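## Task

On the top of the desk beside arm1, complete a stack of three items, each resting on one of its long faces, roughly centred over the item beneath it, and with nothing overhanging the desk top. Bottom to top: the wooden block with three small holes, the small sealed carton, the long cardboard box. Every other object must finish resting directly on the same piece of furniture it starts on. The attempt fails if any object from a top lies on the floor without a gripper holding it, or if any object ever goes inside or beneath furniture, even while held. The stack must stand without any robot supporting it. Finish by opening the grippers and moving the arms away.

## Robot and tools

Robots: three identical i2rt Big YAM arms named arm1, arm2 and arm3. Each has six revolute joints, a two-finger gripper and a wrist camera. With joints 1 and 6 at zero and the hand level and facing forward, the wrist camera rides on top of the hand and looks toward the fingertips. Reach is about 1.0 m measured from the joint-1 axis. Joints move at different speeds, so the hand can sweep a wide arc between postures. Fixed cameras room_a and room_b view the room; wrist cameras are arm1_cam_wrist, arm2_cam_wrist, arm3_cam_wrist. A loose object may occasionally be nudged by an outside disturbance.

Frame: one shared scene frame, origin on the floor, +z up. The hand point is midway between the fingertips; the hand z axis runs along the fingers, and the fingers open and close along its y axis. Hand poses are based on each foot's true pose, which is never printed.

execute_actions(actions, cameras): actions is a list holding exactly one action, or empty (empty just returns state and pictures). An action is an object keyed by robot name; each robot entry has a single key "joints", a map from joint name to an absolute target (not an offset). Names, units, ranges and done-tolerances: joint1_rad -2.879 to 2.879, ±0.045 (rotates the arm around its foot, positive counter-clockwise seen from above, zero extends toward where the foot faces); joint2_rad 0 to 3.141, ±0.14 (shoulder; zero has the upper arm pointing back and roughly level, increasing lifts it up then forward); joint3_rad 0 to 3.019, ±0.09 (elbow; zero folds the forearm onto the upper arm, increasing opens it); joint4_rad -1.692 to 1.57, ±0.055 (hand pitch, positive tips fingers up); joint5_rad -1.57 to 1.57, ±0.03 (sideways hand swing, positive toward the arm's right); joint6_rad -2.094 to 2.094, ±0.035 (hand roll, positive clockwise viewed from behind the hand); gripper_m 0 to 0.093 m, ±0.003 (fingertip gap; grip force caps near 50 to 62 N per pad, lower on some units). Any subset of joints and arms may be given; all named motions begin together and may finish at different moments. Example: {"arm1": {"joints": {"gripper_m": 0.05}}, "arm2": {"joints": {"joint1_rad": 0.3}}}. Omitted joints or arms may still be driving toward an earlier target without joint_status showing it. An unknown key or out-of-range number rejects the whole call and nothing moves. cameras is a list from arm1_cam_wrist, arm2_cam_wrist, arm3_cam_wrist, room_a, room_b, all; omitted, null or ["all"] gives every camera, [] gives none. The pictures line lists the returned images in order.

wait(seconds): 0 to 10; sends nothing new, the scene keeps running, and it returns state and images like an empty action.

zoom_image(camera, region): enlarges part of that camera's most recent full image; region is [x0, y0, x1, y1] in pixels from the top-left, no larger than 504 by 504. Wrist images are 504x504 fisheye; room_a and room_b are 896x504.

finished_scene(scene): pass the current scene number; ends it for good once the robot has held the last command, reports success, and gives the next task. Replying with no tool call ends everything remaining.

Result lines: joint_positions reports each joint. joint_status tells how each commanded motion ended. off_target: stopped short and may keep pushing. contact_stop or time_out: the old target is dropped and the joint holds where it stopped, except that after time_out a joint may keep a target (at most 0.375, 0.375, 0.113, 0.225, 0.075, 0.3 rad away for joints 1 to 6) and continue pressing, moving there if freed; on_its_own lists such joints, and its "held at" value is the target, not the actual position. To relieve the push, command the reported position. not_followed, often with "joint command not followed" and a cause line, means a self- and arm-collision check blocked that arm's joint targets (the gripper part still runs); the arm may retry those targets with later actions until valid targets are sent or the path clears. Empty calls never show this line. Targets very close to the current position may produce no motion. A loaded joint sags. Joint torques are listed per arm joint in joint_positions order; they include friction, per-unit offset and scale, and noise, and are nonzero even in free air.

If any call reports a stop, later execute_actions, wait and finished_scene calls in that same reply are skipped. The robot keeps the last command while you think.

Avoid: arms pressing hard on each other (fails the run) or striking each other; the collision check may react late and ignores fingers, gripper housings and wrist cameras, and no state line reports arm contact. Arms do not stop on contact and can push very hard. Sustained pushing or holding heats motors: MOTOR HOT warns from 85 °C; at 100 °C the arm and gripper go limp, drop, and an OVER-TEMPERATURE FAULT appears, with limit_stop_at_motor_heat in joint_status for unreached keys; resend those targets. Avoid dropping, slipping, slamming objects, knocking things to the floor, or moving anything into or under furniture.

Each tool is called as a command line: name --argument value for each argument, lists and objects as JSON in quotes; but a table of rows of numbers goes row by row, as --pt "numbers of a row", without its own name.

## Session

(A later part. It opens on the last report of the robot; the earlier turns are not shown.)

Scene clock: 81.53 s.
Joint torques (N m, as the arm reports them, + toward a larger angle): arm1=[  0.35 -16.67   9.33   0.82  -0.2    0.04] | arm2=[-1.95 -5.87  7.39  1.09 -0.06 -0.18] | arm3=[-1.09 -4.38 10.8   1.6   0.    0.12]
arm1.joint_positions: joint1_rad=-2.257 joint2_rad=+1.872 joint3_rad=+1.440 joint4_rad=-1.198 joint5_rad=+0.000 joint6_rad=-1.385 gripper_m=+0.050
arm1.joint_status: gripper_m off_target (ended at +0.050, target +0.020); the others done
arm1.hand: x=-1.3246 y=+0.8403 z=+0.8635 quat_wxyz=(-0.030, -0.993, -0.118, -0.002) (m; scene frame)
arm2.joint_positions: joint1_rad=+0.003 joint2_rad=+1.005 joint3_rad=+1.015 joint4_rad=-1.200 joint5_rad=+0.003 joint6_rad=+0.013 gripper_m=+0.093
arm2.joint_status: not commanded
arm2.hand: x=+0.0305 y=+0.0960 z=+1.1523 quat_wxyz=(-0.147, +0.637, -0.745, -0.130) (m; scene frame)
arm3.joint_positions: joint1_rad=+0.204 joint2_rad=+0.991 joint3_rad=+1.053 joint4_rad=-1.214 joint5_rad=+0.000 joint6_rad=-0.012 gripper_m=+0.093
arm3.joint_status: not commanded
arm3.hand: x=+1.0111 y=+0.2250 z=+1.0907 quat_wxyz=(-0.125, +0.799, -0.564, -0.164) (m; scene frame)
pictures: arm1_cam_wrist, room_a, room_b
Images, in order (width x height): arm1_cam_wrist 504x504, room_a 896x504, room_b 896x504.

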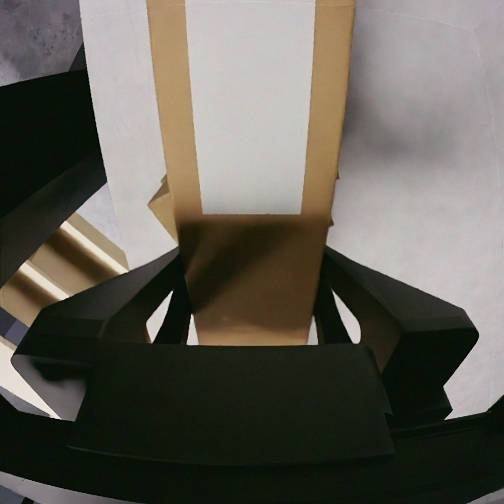

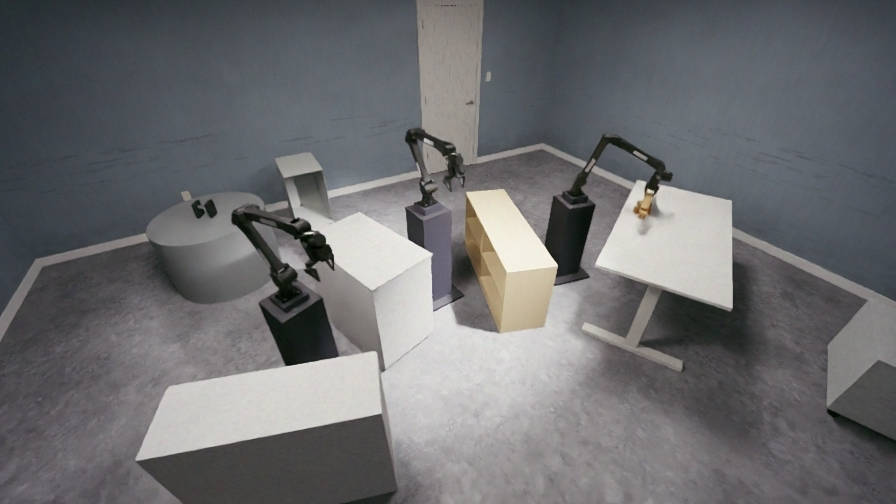

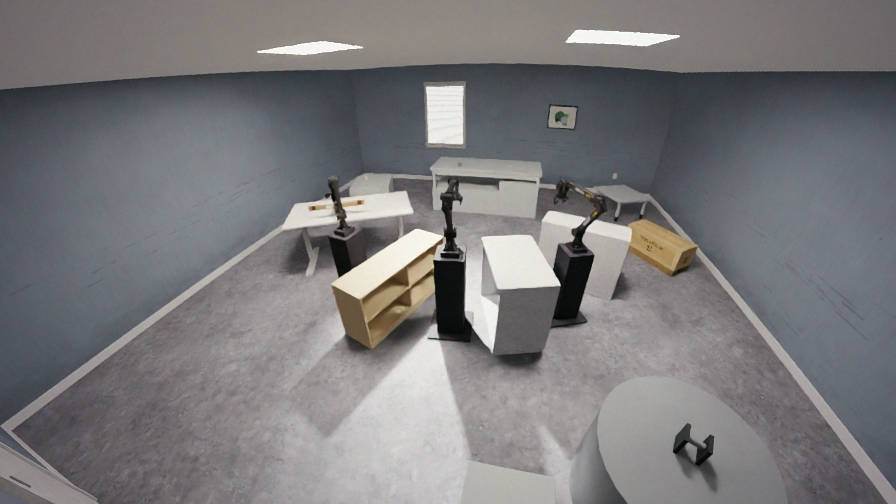

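execute_actions --actions '[{"arm1":{"joints":{"joint2_rad":1.872,"joint3_rad":1.385,"joint4_rad":-1.09,"gripper_m":0.02}}}]' --cameras '["arm1_cam_wrist","room_a","room_b"]'

zoom_image --camera "room_b" --region '[290, 180, 390, 240]'

zoom_image --camera "room_a" --region '[610, 170, 700, 240]'

Scene clock: 83.40 s.
Joint torques (N m, as the arm reports them, + toward a larger angle): arm1=[  0.33 -16.08   7.51   1.23  -0.3    0.05] | arm2=[-2.04 -5.73  7.38  1.07 -0.05 -0.16] | arm3=[-1.06 -4.32 10.8   1.6   0.01  0.12]
arm1.joint_positions: joint1_rad=-2.257 joint2_rad=+1.871 joint3_rad=+1.394 joint4_rad=-1.105 joint5_rad=+0.001 joint6_rad=-1.385 gripper_m=+0.050
arm1.joint_status: gripper_m off_target (ended at +0.050, target +0.020); the others done
arm1.hand: x=-1.3262 y=+0.8440 z=+0.8480 quat_wxyz=(-0.007, -0.993, -0.118, +0.004) (m; scene frame)
arm2.joint_positions: joint1_rad=+0.003 joint2_rad=+1.005 joint3_rad=+1.015 joint4_rad=-1.200 joint5_rad=+0.003 joint6_rad=+0.013 gripper_m=+0.093
arm2.joint_status: not commanded
arm2.hand: x=+0.0305 y=+0.0960 z=+1.1523 quat_wxyz=(-0.147, +0.637, -0.745, -0.130) (m; scene frame)
arm3.joint_positions: joint1_rad=+0.204 joint2_rad=+0.991 joint3_rad=+1.053 joint4_rad=-1.214 joint5_rad=+0.000 joint6_rad=-0.012 gripper_m=+0.093
arm3.joint_status: not commanded
arm3.hand: x=+1.0111 y=+0.2250 z=+1.0907 quat_wxyz=(-0.125, +0.799, -0.564, -0.164) (m; scene frame)
pictures: arm1_cam_wrist, room_a, room_b
Images, in order (width x height): arm1_cam_wrist 504x504, room_a 896x504, room_b 896x504.

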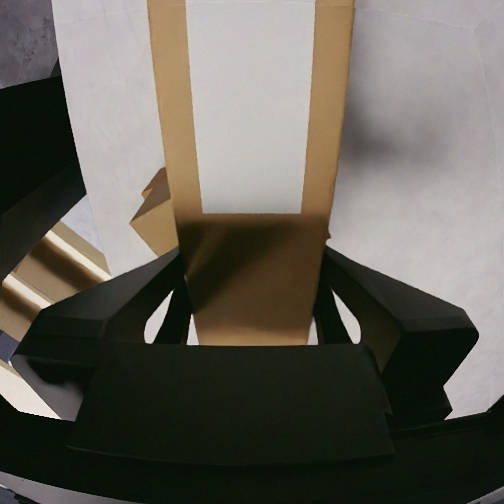

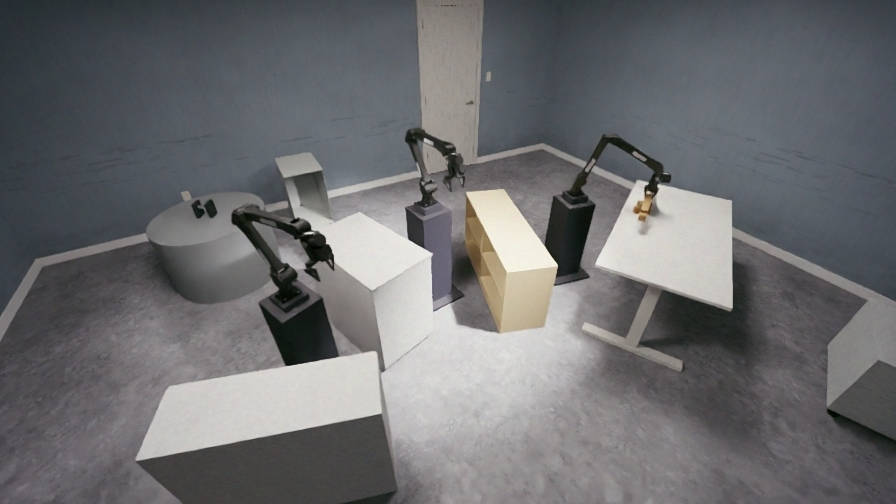

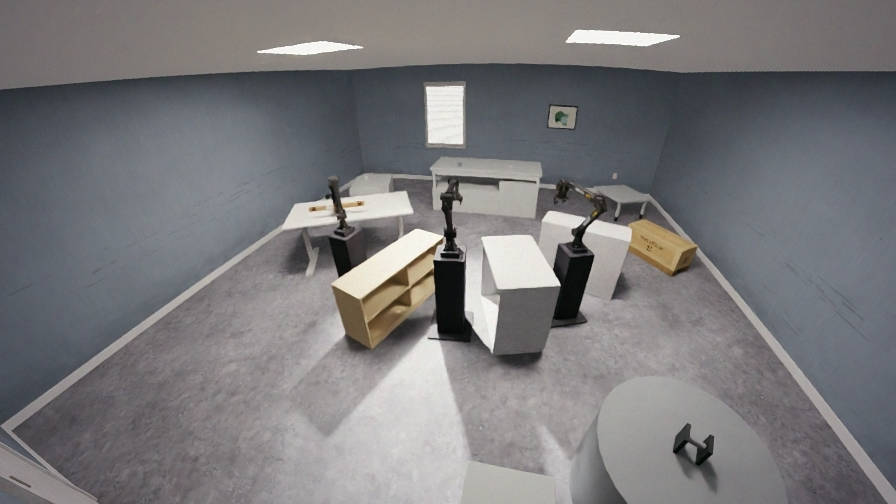

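Region (290, 180, 390, 240) of room_b's 896x504 image, scaled by 5.040, with more detail than that image has; it fills the top 302 rows of this view, and the rest is white.

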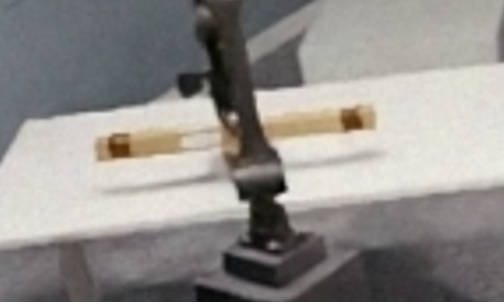

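Region (610, 170, 700, 240) of room_a's 896x504 image, scaled by 5.600, with more detail than that image has.

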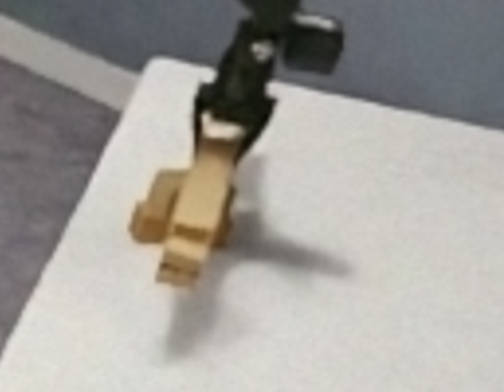

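execute_actions --actions '[{"arm1":{"joints":{"joint2_rad":1.822,"joint3_rad":1.35,"joint4_rad":-1.095,"gripper_m":0.02}}}]' --cameras '["arm1_cam_wrist","room_a"]'

zoom_image --camera "room_a" --region '[610, 170, 700, 240]'

Scene clock: 85.83 s.
Joint torques (N m, as the arm reports them, + toward a larger angle): arm1=[  0.32 -17.44   7.98   0.66  -0.29   0.05] | arm2=[-2.12 -5.79  7.34  1.07 -0.04 -0.18] | arm3=[-1.08 -4.32 10.8   1.59  0.    0.12]
arm1.joint_positions: joint1_rad=-2.257 joint2_rad=+1.842 joint3_rad=+1.353 joint4_rad=-1.098 joint5_rad=+0.001 joint6_rad=-1.385 gripper_m=+0.050
arm1.joint_status: gripper_m off_target (ended at +0.050, target +0.020); the others done
arm1.hand: x=-1.3206 y=+0.8314 z=+0.8487 quat_wxyz=(-0.010, -0.993, -0.118, +0.003) (m; scene frame)
arm2.joint_positions: joint1_rad=+0.003 joint2_rad=+1.005 joint3_rad=+1.015 joint4_rad=-1.200 joint5_rad=+0.003 joint6_rad=+0.013 gripper_m=+0.093
arm2.joint_status: not commanded
arm2.hand: x=+0.0305 y=+0.0960 z=+1.1523 quat_wxyz=(-0.147, +0.637, -0.745, -0.130) (m; scene frame)
arm3.joint_positions: joint1_rad=+0.204 joint2_rad=+0.991 joint3_rad=+1.053 joint4_rad=-1.214 joint5_rad=+0.000 joint6_rad=-0.012 gripper_m=+0.093
arm3.joint_status: not commanded
arm3.hand: x=+1.0111 y=+0.2250 z=+1.0907 quat_wxyz=(-0.125, +0.799, -0.564, -0.164) (m; scene frame)
pictures: arm1_cam_wrist, room_a
Images, in order (width x height): arm1_cam_wrist 504x504, room_a 896x504.

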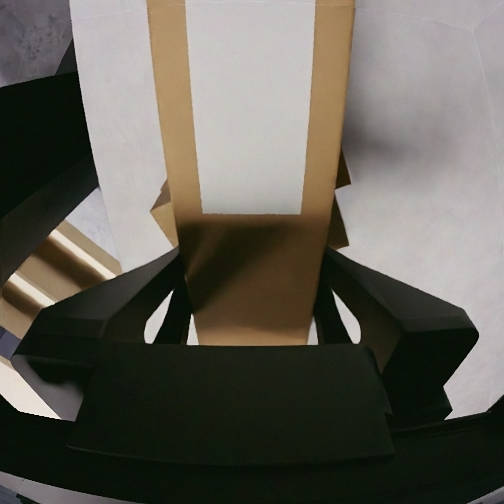

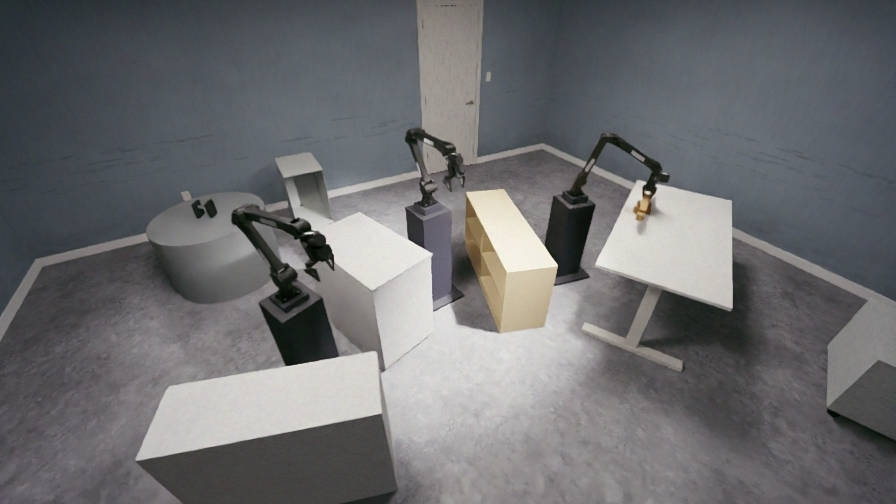

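Region (610, 170, 700, 240) of room_a's 896x504 image, scaled by 5.600, with more detail than that image has.

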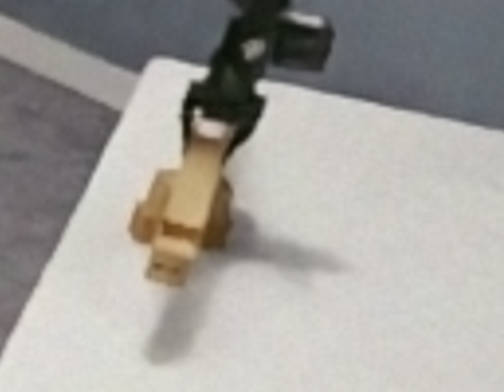

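execute_actions --actions '[{"arm1":{"joints":{"joint2_rad":1.85,"joint3_rad":1.33,"joint4_rad":-1.052,"gripper_m":0.02}}}]' --cameras '["arm1_cam_wrist","room_a"]'

zoom_image --camera "room_a" --region '[610, 170, 700, 240]'

Scene clock: 86.97 s.
Joint torques (N m, as the arm reports them, + toward a larger angle): arm1=[  0.35 -14.62   6.96   1.78  -0.3    0.04] | arm2=[-2.09 -5.86  7.38  1.08 -0.08 -0.16] | arm3=[-1.06 -4.37 10.8   1.59  0.    0.13]
arm1.joint_positions: joint1_rad=-2.257 joint2_rad=+1.839 joint3_rad=+1.345 joint4_rad=-1.077 joint5_rad=+0.002 joint6_rad=-1.384 gripper_m=+0.050
arm1.joint_status: gripper_m off_target (ended at +0.050, target +0.020); the others done
arm1.hand: x=-1.3214 y=+0.8334 z=+0.8475 quat_wxyz=(-0.002, -0.993, -0.117, +0.005) (m; scene frame)
arm2.joint_positions: joint1_rad=+0.003 joint2_rad=+1.005 joint3_rad=+1.015 joint4_rad=-1.200 joint5_rad=+0.003 joint6_rad=+0.013 gripper_m=+0.093
arm2.joint_status: not commanded
arm2.hand: x=+0.0305 y=+0.0960 z=+1.1523 quat_wxyz=(-0.147, +0.637, -0.745, -0.130) (m; scene frame)
arm3.joint_positions: joint1_rad=+0.204 joint2_rad=+0.991 joint3_rad=+1.053 joint4_rad=-1.214 joint5_rad=+0.000 joint6_rad=-0.012 gripper_m=+0.093
arm3.joint_status: not commanded
arm3.hand: x=+1.0111 y=+0.2250 z=+1.0907 quat_wxyz=(-0.125, +0.799, -0.564, -0.164) (m; scene frame)
pictures: arm1_cam_wrist, room_a
Images, in order (width x height): arm1_cam_wrist 504x504, room_a 896x504.

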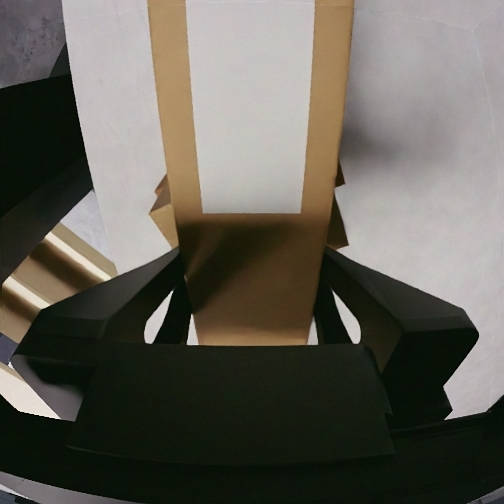

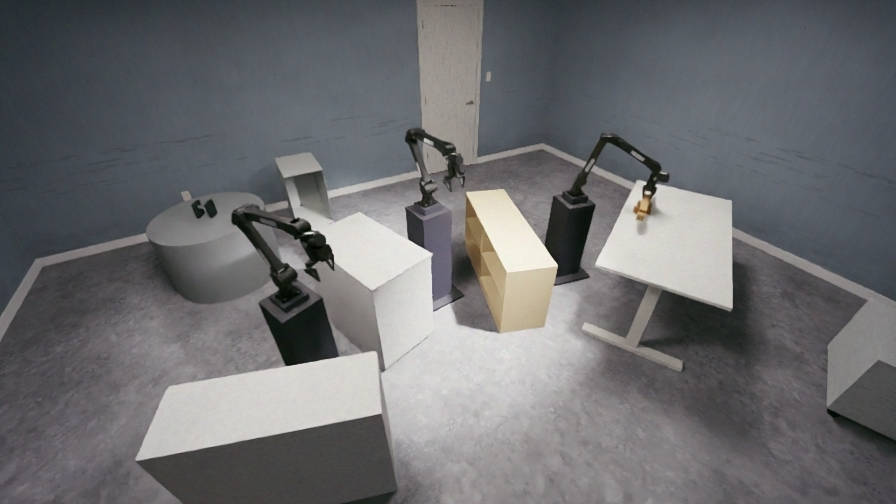

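Region (610, 170, 700, 240) of room_a's 896x504 image, scaled by 5.600, with more detail than that image has.

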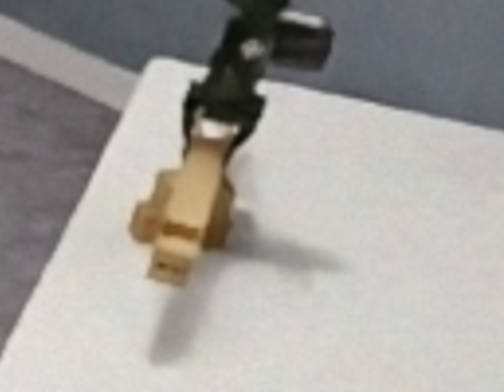

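execute_actions --actions '[{"arm1":{"joints":{"joint2_rad":1.868,"joint3_rad":1.33,"joint4_rad":-1.052,"gripper_m":0.02}}}]' --cameras '["arm1_cam_wrist"]'

Scene clock: 87.67 s.
Joint torques (N m, as the arm reports them, + toward a larger angle): arm1=[  0.35 -12.99   6.94   1.77  -0.3    0.04] | arm2=[-2.1  -6.09  7.36  1.15 -0.08 -0.17] | arm3=[-1.1  -4.36 10.8   1.59  0.    0.12]
arm1.joint_positions: joint1_rad=-2.257 joint2_rad=+1.839 joint3_rad=+1.345 joint4_rad=-1.077 joint5_rad=+0.002 joint6_rad=-1.384 gripper_m=+0.050
arm1.joint_status: gripper_m off_target (ended at +0.050, target +0.020); the others done
arm1.hand: x=-1.3214 y=+0.8334 z=+0.8475 quat_wxyz=(-0.002, -0.993, -0.117, +0.005) (m; scene frame)
arm2.joint_positions: joint1_rad=+0.003 joint2_rad=+1.005 joint3_rad=+1.015 joint4_rad=-1.200 joint5_rad=+0.003 joint6_rad=+0.013 gripper_m=+0.093
arm2.joint_status: not commanded
arm2.hand: x=+0.0305 y=+0.0960 z=+1.1523 quat_wxyz=(-0.147, +0.637, -0.745, -0.130) (m; scene frame)
arm3.joint_positions: joint1_rad=+0.204 joint2_rad=+0.991 joint3_rad=+1.053 joint4_rad=-1.214 joint5_rad=+0.000 joint6_rad=-0.012 gripper_m=+0.093
arm3.joint_status: not commanded
arm3.hand: x=+1.0111 y=+0.2250 z=+1.0907 quat_wxyz=(-0.125, +0.799, -0.564, -0.164) (m; scene frame)
pictures: arm1_cam_wrist
Images, in order (width x height): arm1_cam_wrist 504x504.

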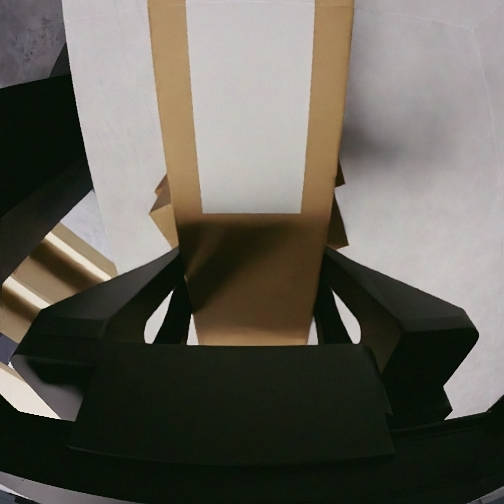

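execute_actions --actions '[{"arm1":{"joints":{"joint2_rad":1.845,"joint3_rad":1.34,"joint4_rad":-1.07,"gripper_m":0.093}}}]' --cameras '["arm1_cam_wrist","room_a","room_b"]'

Scene clock: 89.07 s.
Joint torques (N m, as the arm reports them, + toward a larger angle): arm1=[  0.55 -15.17   8.05   0.86  -0.3    0.04] | arm2=[-2.04 -5.76  7.34  1.07 -0.05 -0.15] | arm3=[-0.99 -4.4  10.8   1.59  0.    0.13]
arm1.joint_positions: joint1_rad=-2.257 joint2_rad=+1.839 joint3_rad=+1.343 joint4_rad=-1.077 joint5_rad=+0.002 joint6_rad=-1.384 gripper_m=+0.093
arm1.joint_status: all done
arm1.hand: x=-1.3212 y=+0.8329 z=+0.8468 quat_wxyz=(-0.003, -0.993, -0.117, +0.005) (m; scene frame)
arm2.joint_positions: joint1_rad=+0.003 joint2_rad=+1.005 joint3_rad=+1.015 joint4_rad=-1.200 joint5_rad=+0.003 joint6_rad=+0.013 gripper_m=+0.093
arm2.joint_status: not commanded
arm2.hand: x=+0.0305 y=+0.0960 z=+1.1523 quat_wxyz=(-0.147, +0.637, -0.745, -0.130) (m; scene frame)
arm3.joint_positions: joint1_rad=+0.204 joint2_rad=+0.991 joint3_rad=+1.053 joint4_rad=-1.214 joint5_rad=+0.000 joint6_rad=-0.012 gripper_m=+0.093
arm3.joint_status: not commanded
arm3.hand: x=+1.0111 y=+0.2250 z=+1.0907 quat_wxyz=(-0.125, +0.799, -0.564, -0.164) (m; scene frame)
pictures: arm1_cam_wrist, room_a, room_b
Images, in order (width x height): arm1_cam_wrist 504x504, room_a 896x504, room_b 896x504.

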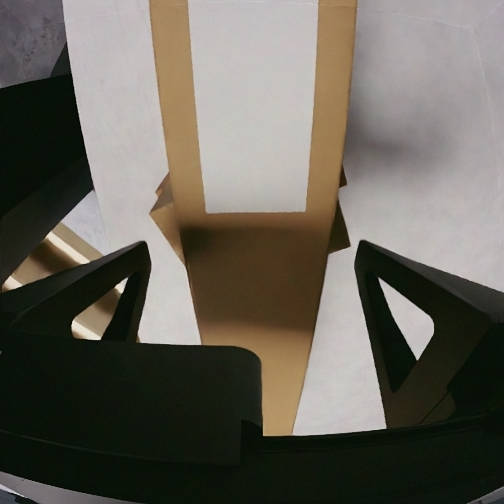

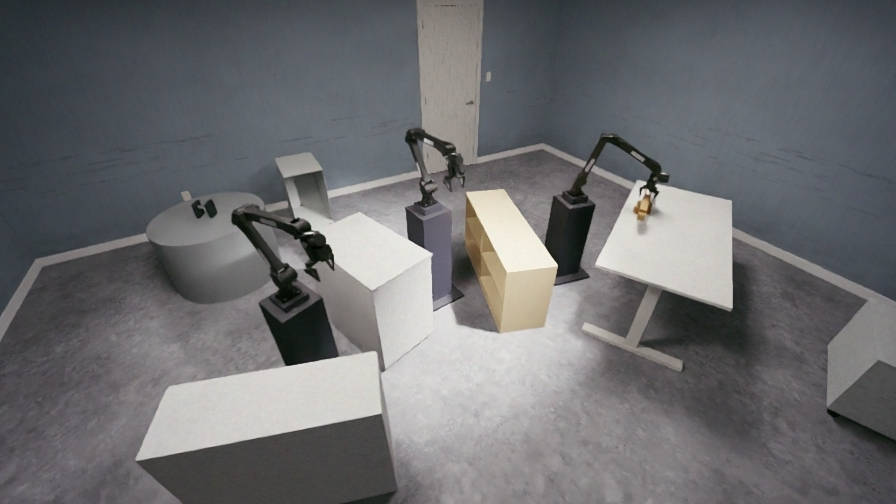

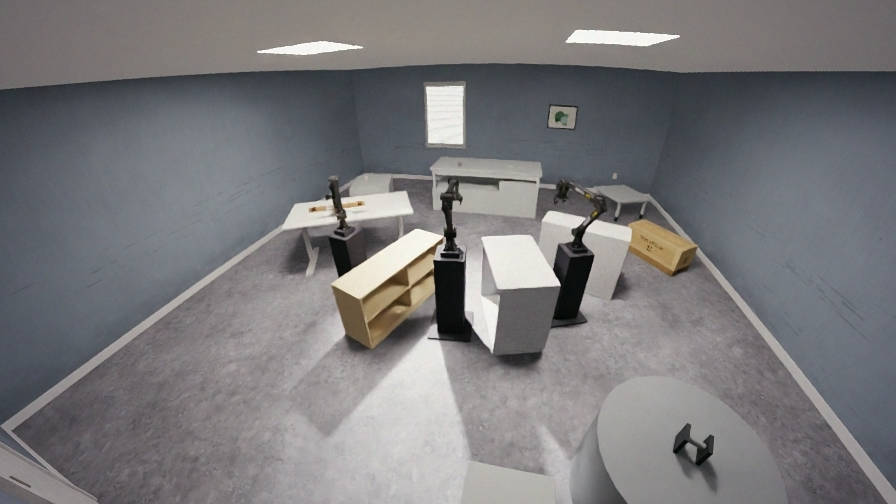

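execute_actions --actions '[{"arm1":{"joints":{"joint2_rad":1.66}}}]' --cameras '["arm1_cam_wrist","room_a"]'

Scene clock: 90.67 s.
Joint torques (N m, as the arm reports them, + toward a larger angle): arm1=[  0.34 -13.85   9.56   1.24  -0.3    0.05] | arm2=[-2.09 -5.56  7.3   1.17 -0.07 -0.19] | arm3=[-1.12 -4.36 10.79  1.59  0.    0.13]
arm1.joint_positions: joint1_rad=-2.257 joint2_rad=+1.656 joint3_rad=+1.334 joint4_rad=-1.077 joint5_rad=+0.002 joint6_rad=-1.384 gripper_m=+0.093
arm1.joint_status: all done
arm1.hand: x=-1.3213 y=+0.8361 z=+0.9360 quat_wxyz=(+0.080, -0.989, -0.116, +0.031) (m; scene frame)
arm2.joint_positions: joint1_rad=+0.003 joint2_rad=+1.005 joint3_rad=+1.015 joint4_rad=-1.200 joint5_rad=+0.003 joint6_rad=+0.013 gripper_m=+0.093
arm2.joint_status: not commanded
arm2.hand: x=+0.0305 y=+0.0960 z=+1.1523 quat_wxyz=(-0.147, +0.637, -0.745, -0.130) (m; scene frame)
arm3.joint_positions: joint1_rad=+0.204 joint2_rad=+0.991 joint3_rad=+1.053 joint4_rad=-1.214 joint5_rad=+0.000 joint6_rad=-0.012 gripper_m=+0.093
arm3.joint_status: not commanded
arm3.hand: x=+1.0111 y=+0.2250 z=+1.0907 quat_wxyz=(-0.125, +0.799, -0.564, -0.164) (m; scene frame)
pictures: arm1_cam_wrist, room_a
Images, in order (width x height): arm1_cam_wrist 504x504, room_a 896x504.

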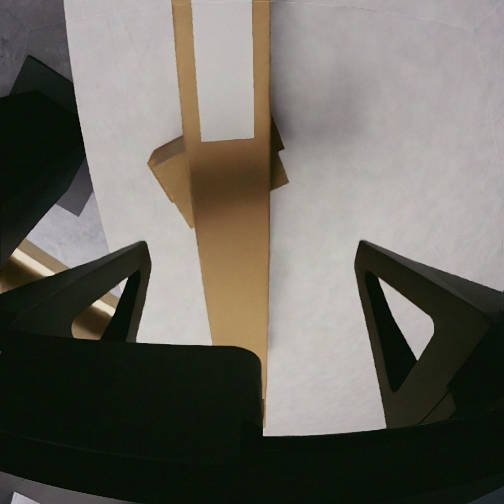

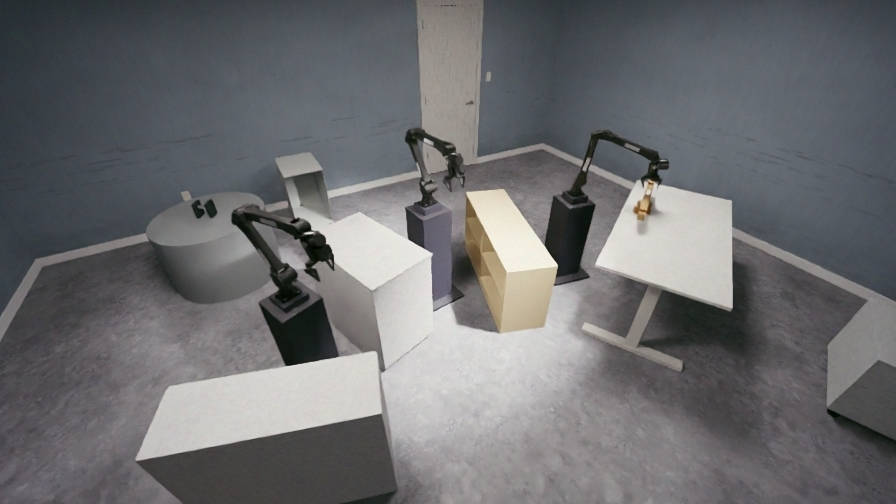

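Clear of the box. Raising further to get a view of the whole pile.

execute_actions --actions '[{"arm1":{"joints":{"joint2_rad":1.3,"joint3_rad":1.334,"joint4_rad":-1.4}}}]' --cameras '["arm1_cam_wrist","room_a","room_b"]'

zoom_image --camera "room_b" --region '[280, 170, 420, 250]'

zoom_image --camera "room_a" --region '[600, 160, 720, 250]'

Scene clock: 92.33 s.
Joint torques (N m, as the arm reports them, + toward a larger angle): arm1=[ 0.28 -8.77 10.18  0.76 -0.3   0.05] | arm2=[-1.86 -5.84  7.33  1.11 -0.05 -0.18] | arm3=[-1.1  -4.38 10.8   1.59  0.    0.12]
arm1.joint_positions: joint1_rad=-2.257 joint2_rad=+1.303 joint3_rad=+1.328 joint4_rad=-1.395 joint5_rad=+0.002 joint6_rad=-1.384 gripper_m=+0.093
arm1.joint_status: all done
arm1.hand: x=-1.2753 y=+0.7383 z=+1.0794 quat_wxyz=(+0.094, -0.988, -0.116, +0.036) (m; scene frame)
arm2.joint_positions: joint1_rad=+0.003 joint2_rad=+1.005 joint3_rad=+1.015 joint4_rad=-1.200 joint5_rad=+0.003 joint6_rad=+0.013 gripper_m=+0.093
arm2.joint_status: not commanded
arm2.hand: x=+0.0305 y=+0.0960 z=+1.1523 quat_wxyz=(-0.147, +0.637, -0.745, -0.130) (m; scene frame)
arm3.joint_positions: joint1_rad=+0.204 joint2_rad=+0.991 joint3_rad=+1.053 joint4_rad=-1.214 joint5_rad=+0.000 joint6_rad=-0.012 gripper_m=+0.093
arm3.joint_status: not commanded
arm3.hand: x=+1.0111 y=+0.2250 z=+1.0907 quat_wxyz=(-0.125, +0.799, -0.564, -0.164) (m; scene frame)
pictures: arm1_cam_wrist, room_a, room_b
Images, in order (width x height): arm1_cam_wrist 504x504, room_a 896x504, room_b 896x504.

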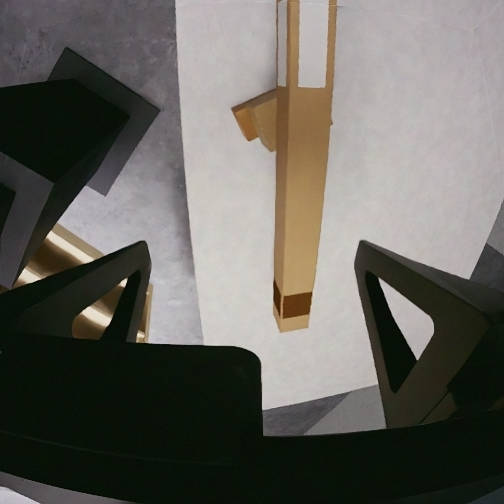

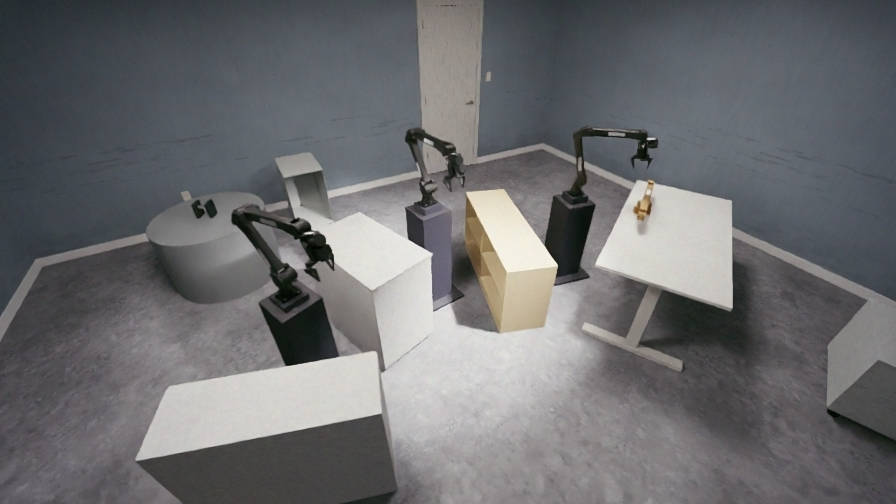

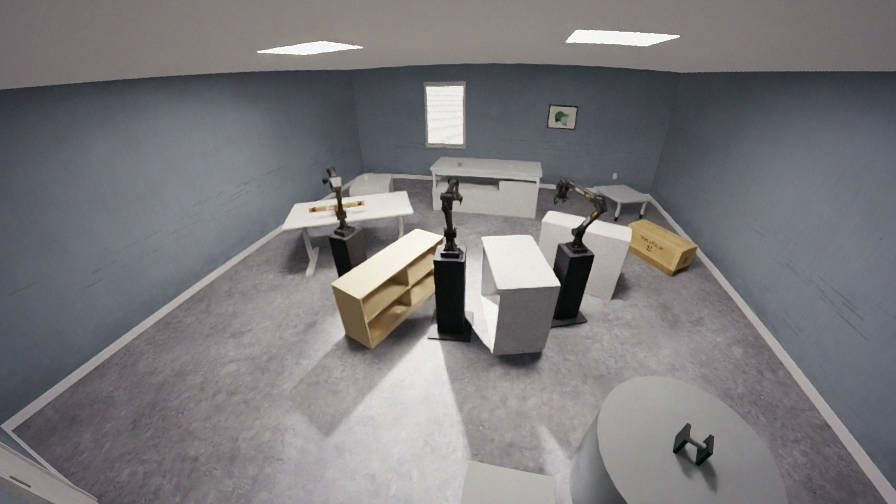

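Region (280, 170, 420, 250) of room_b's 896x504 image, scaled by 3.600, with more detail than that image has; it fills the top 288 rows of this view, and the rest is white.

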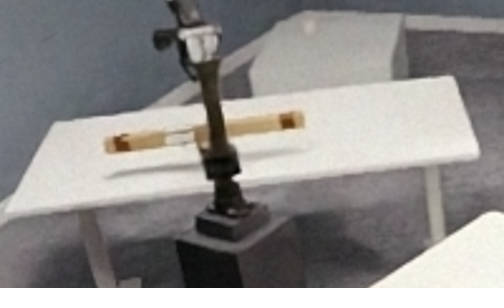

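Region (600, 160, 720, 250) of room_a's 896x504 image, scaled by 4.200, with more detail than that image has; it fills the top 378 rows of this view, and the rest is white.

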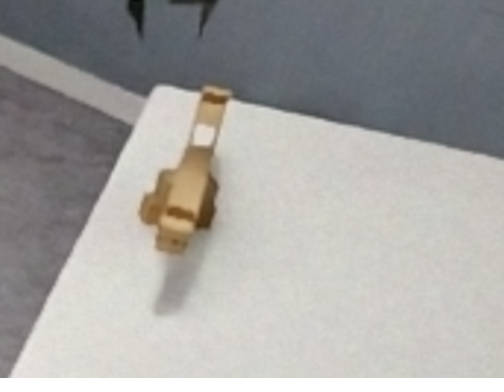

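execute_actions --actions '[{"arm1":{"joints":{"joint1_rad":-1.5,"joint2_rad":0.9,"joint3_rad":1.0,"joint4_rad":-1.2,"joint6_rad":-1.0}}}]' --cameras '["arm1_cam_wrist","room_a","room_b"]'

zoom_image --camera "room_b" --region '[280, 170, 420, 250]'

zoom_image --camera "room_a" --region '[600, 160, 720, 250]'

Scene clock: 94.37 s.
Joint torques (N m, as the arm reports them, + toward a larger angle): arm1=[ 0.   -1.98  9.48  2.17 -0.22  0.1 ] | arm2=[-1.95 -5.72  7.33  1.09 -0.05 -0.18] | arm3=[-1.1  -4.39 10.8   1.6   0.    0.12]
arm1.joint_positions: joint1_rad=-1.504 joint2_rad=+0.894 joint3_rad=+1.004 joint4_rad=-1.213 joint5_rad=+0.001 joint6_rad=-1.019 gripper_m=+0.093
arm1.joint_status: all done
arm1.hand: x=-1.4071 y=+0.4838 z=+1.0908 quat_wxyz=(+0.150, -0.925, -0.297, +0.182) (m; scene frame)
arm2.joint_positions: joint1_rad=+0.003 joint2_rad=+1.005 joint3_rad=+1.015 joint4_rad=-1.200 joint5_rad=+0.003 joint6_rad=+0.013 gripper_m=+0.093
arm2.joint_status: not commanded
arm2.hand: x=+0.0305 y=+0.0960 z=+1.1523 quat_wxyz=(-0.147, +0.637, -0.745, -0.130) (m; scene frame)
arm3.joint_positions: joint1_rad=+0.204 joint2_rad=+0.991 joint3_rad=+1.053 joint4_rad=-1.214 joint5_rad=+0.000 joint6_rad=-0.012 gripper_m=+0.093
arm3.joint_status: not commanded
arm3.hand: x=+1.0111 y=+0.2250 z=+1.0907 quat_wxyz=(-0.125, +0.799, -0.564, -0.164) (m; scene frame)
pictures: arm1_cam_wrist, room_a, room_b
Images, in order (width x height): arm1_cam_wrist 504x504, room_a 896x504, room_b 896x504.

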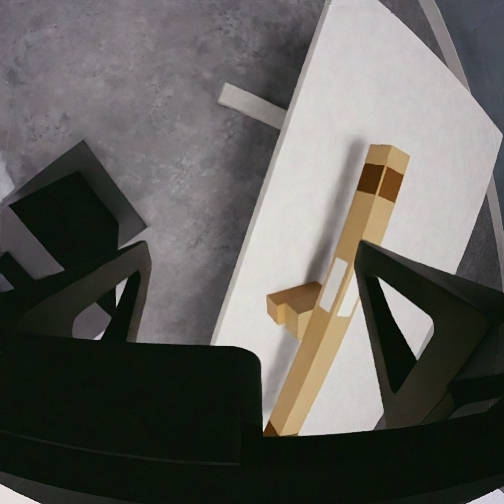

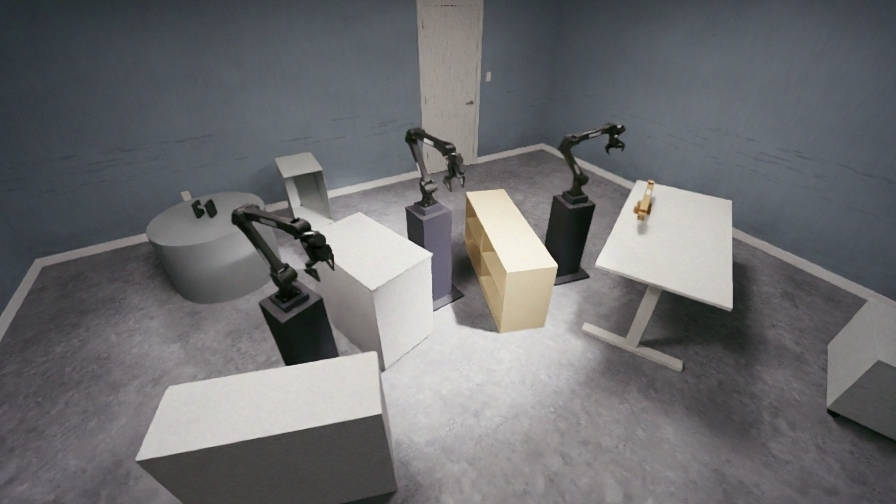

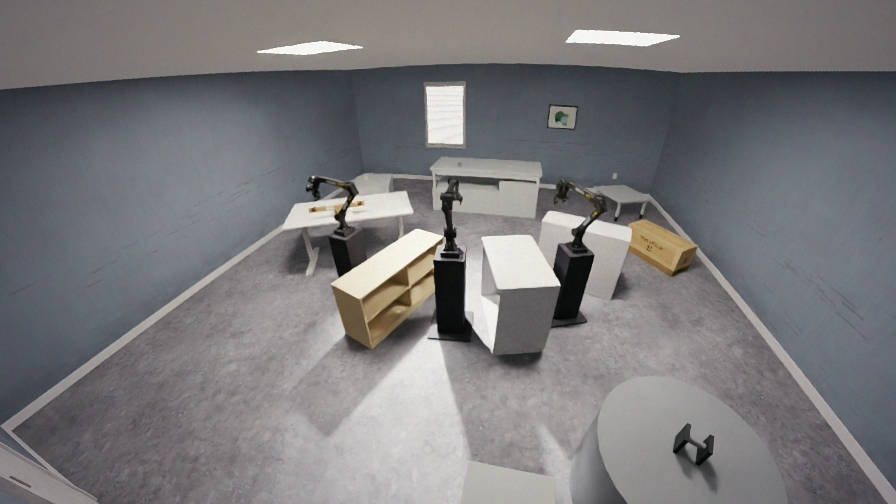

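Region (280, 170, 420, 250) of room_b's 896x504 image, scaled by 3.600, with more detail than that image has; it fills the top 288 rows of this view, and the rest is white.

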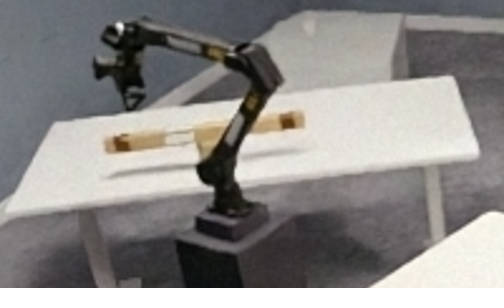

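Region (600, 160, 720, 250) of room_a's 896x504 image, scaled by 4.200, with more detail than that image has; it fills the top 378 rows of this view, and the rest is white.

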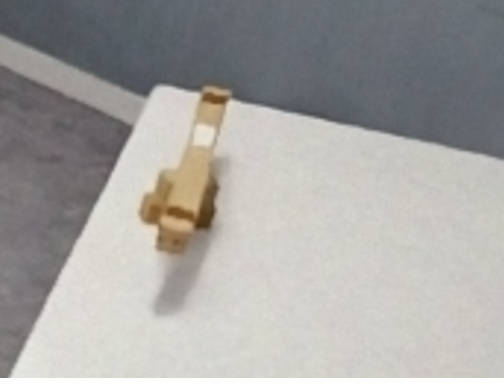

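finished_scene --scene 2

The scene is finished: the task was done.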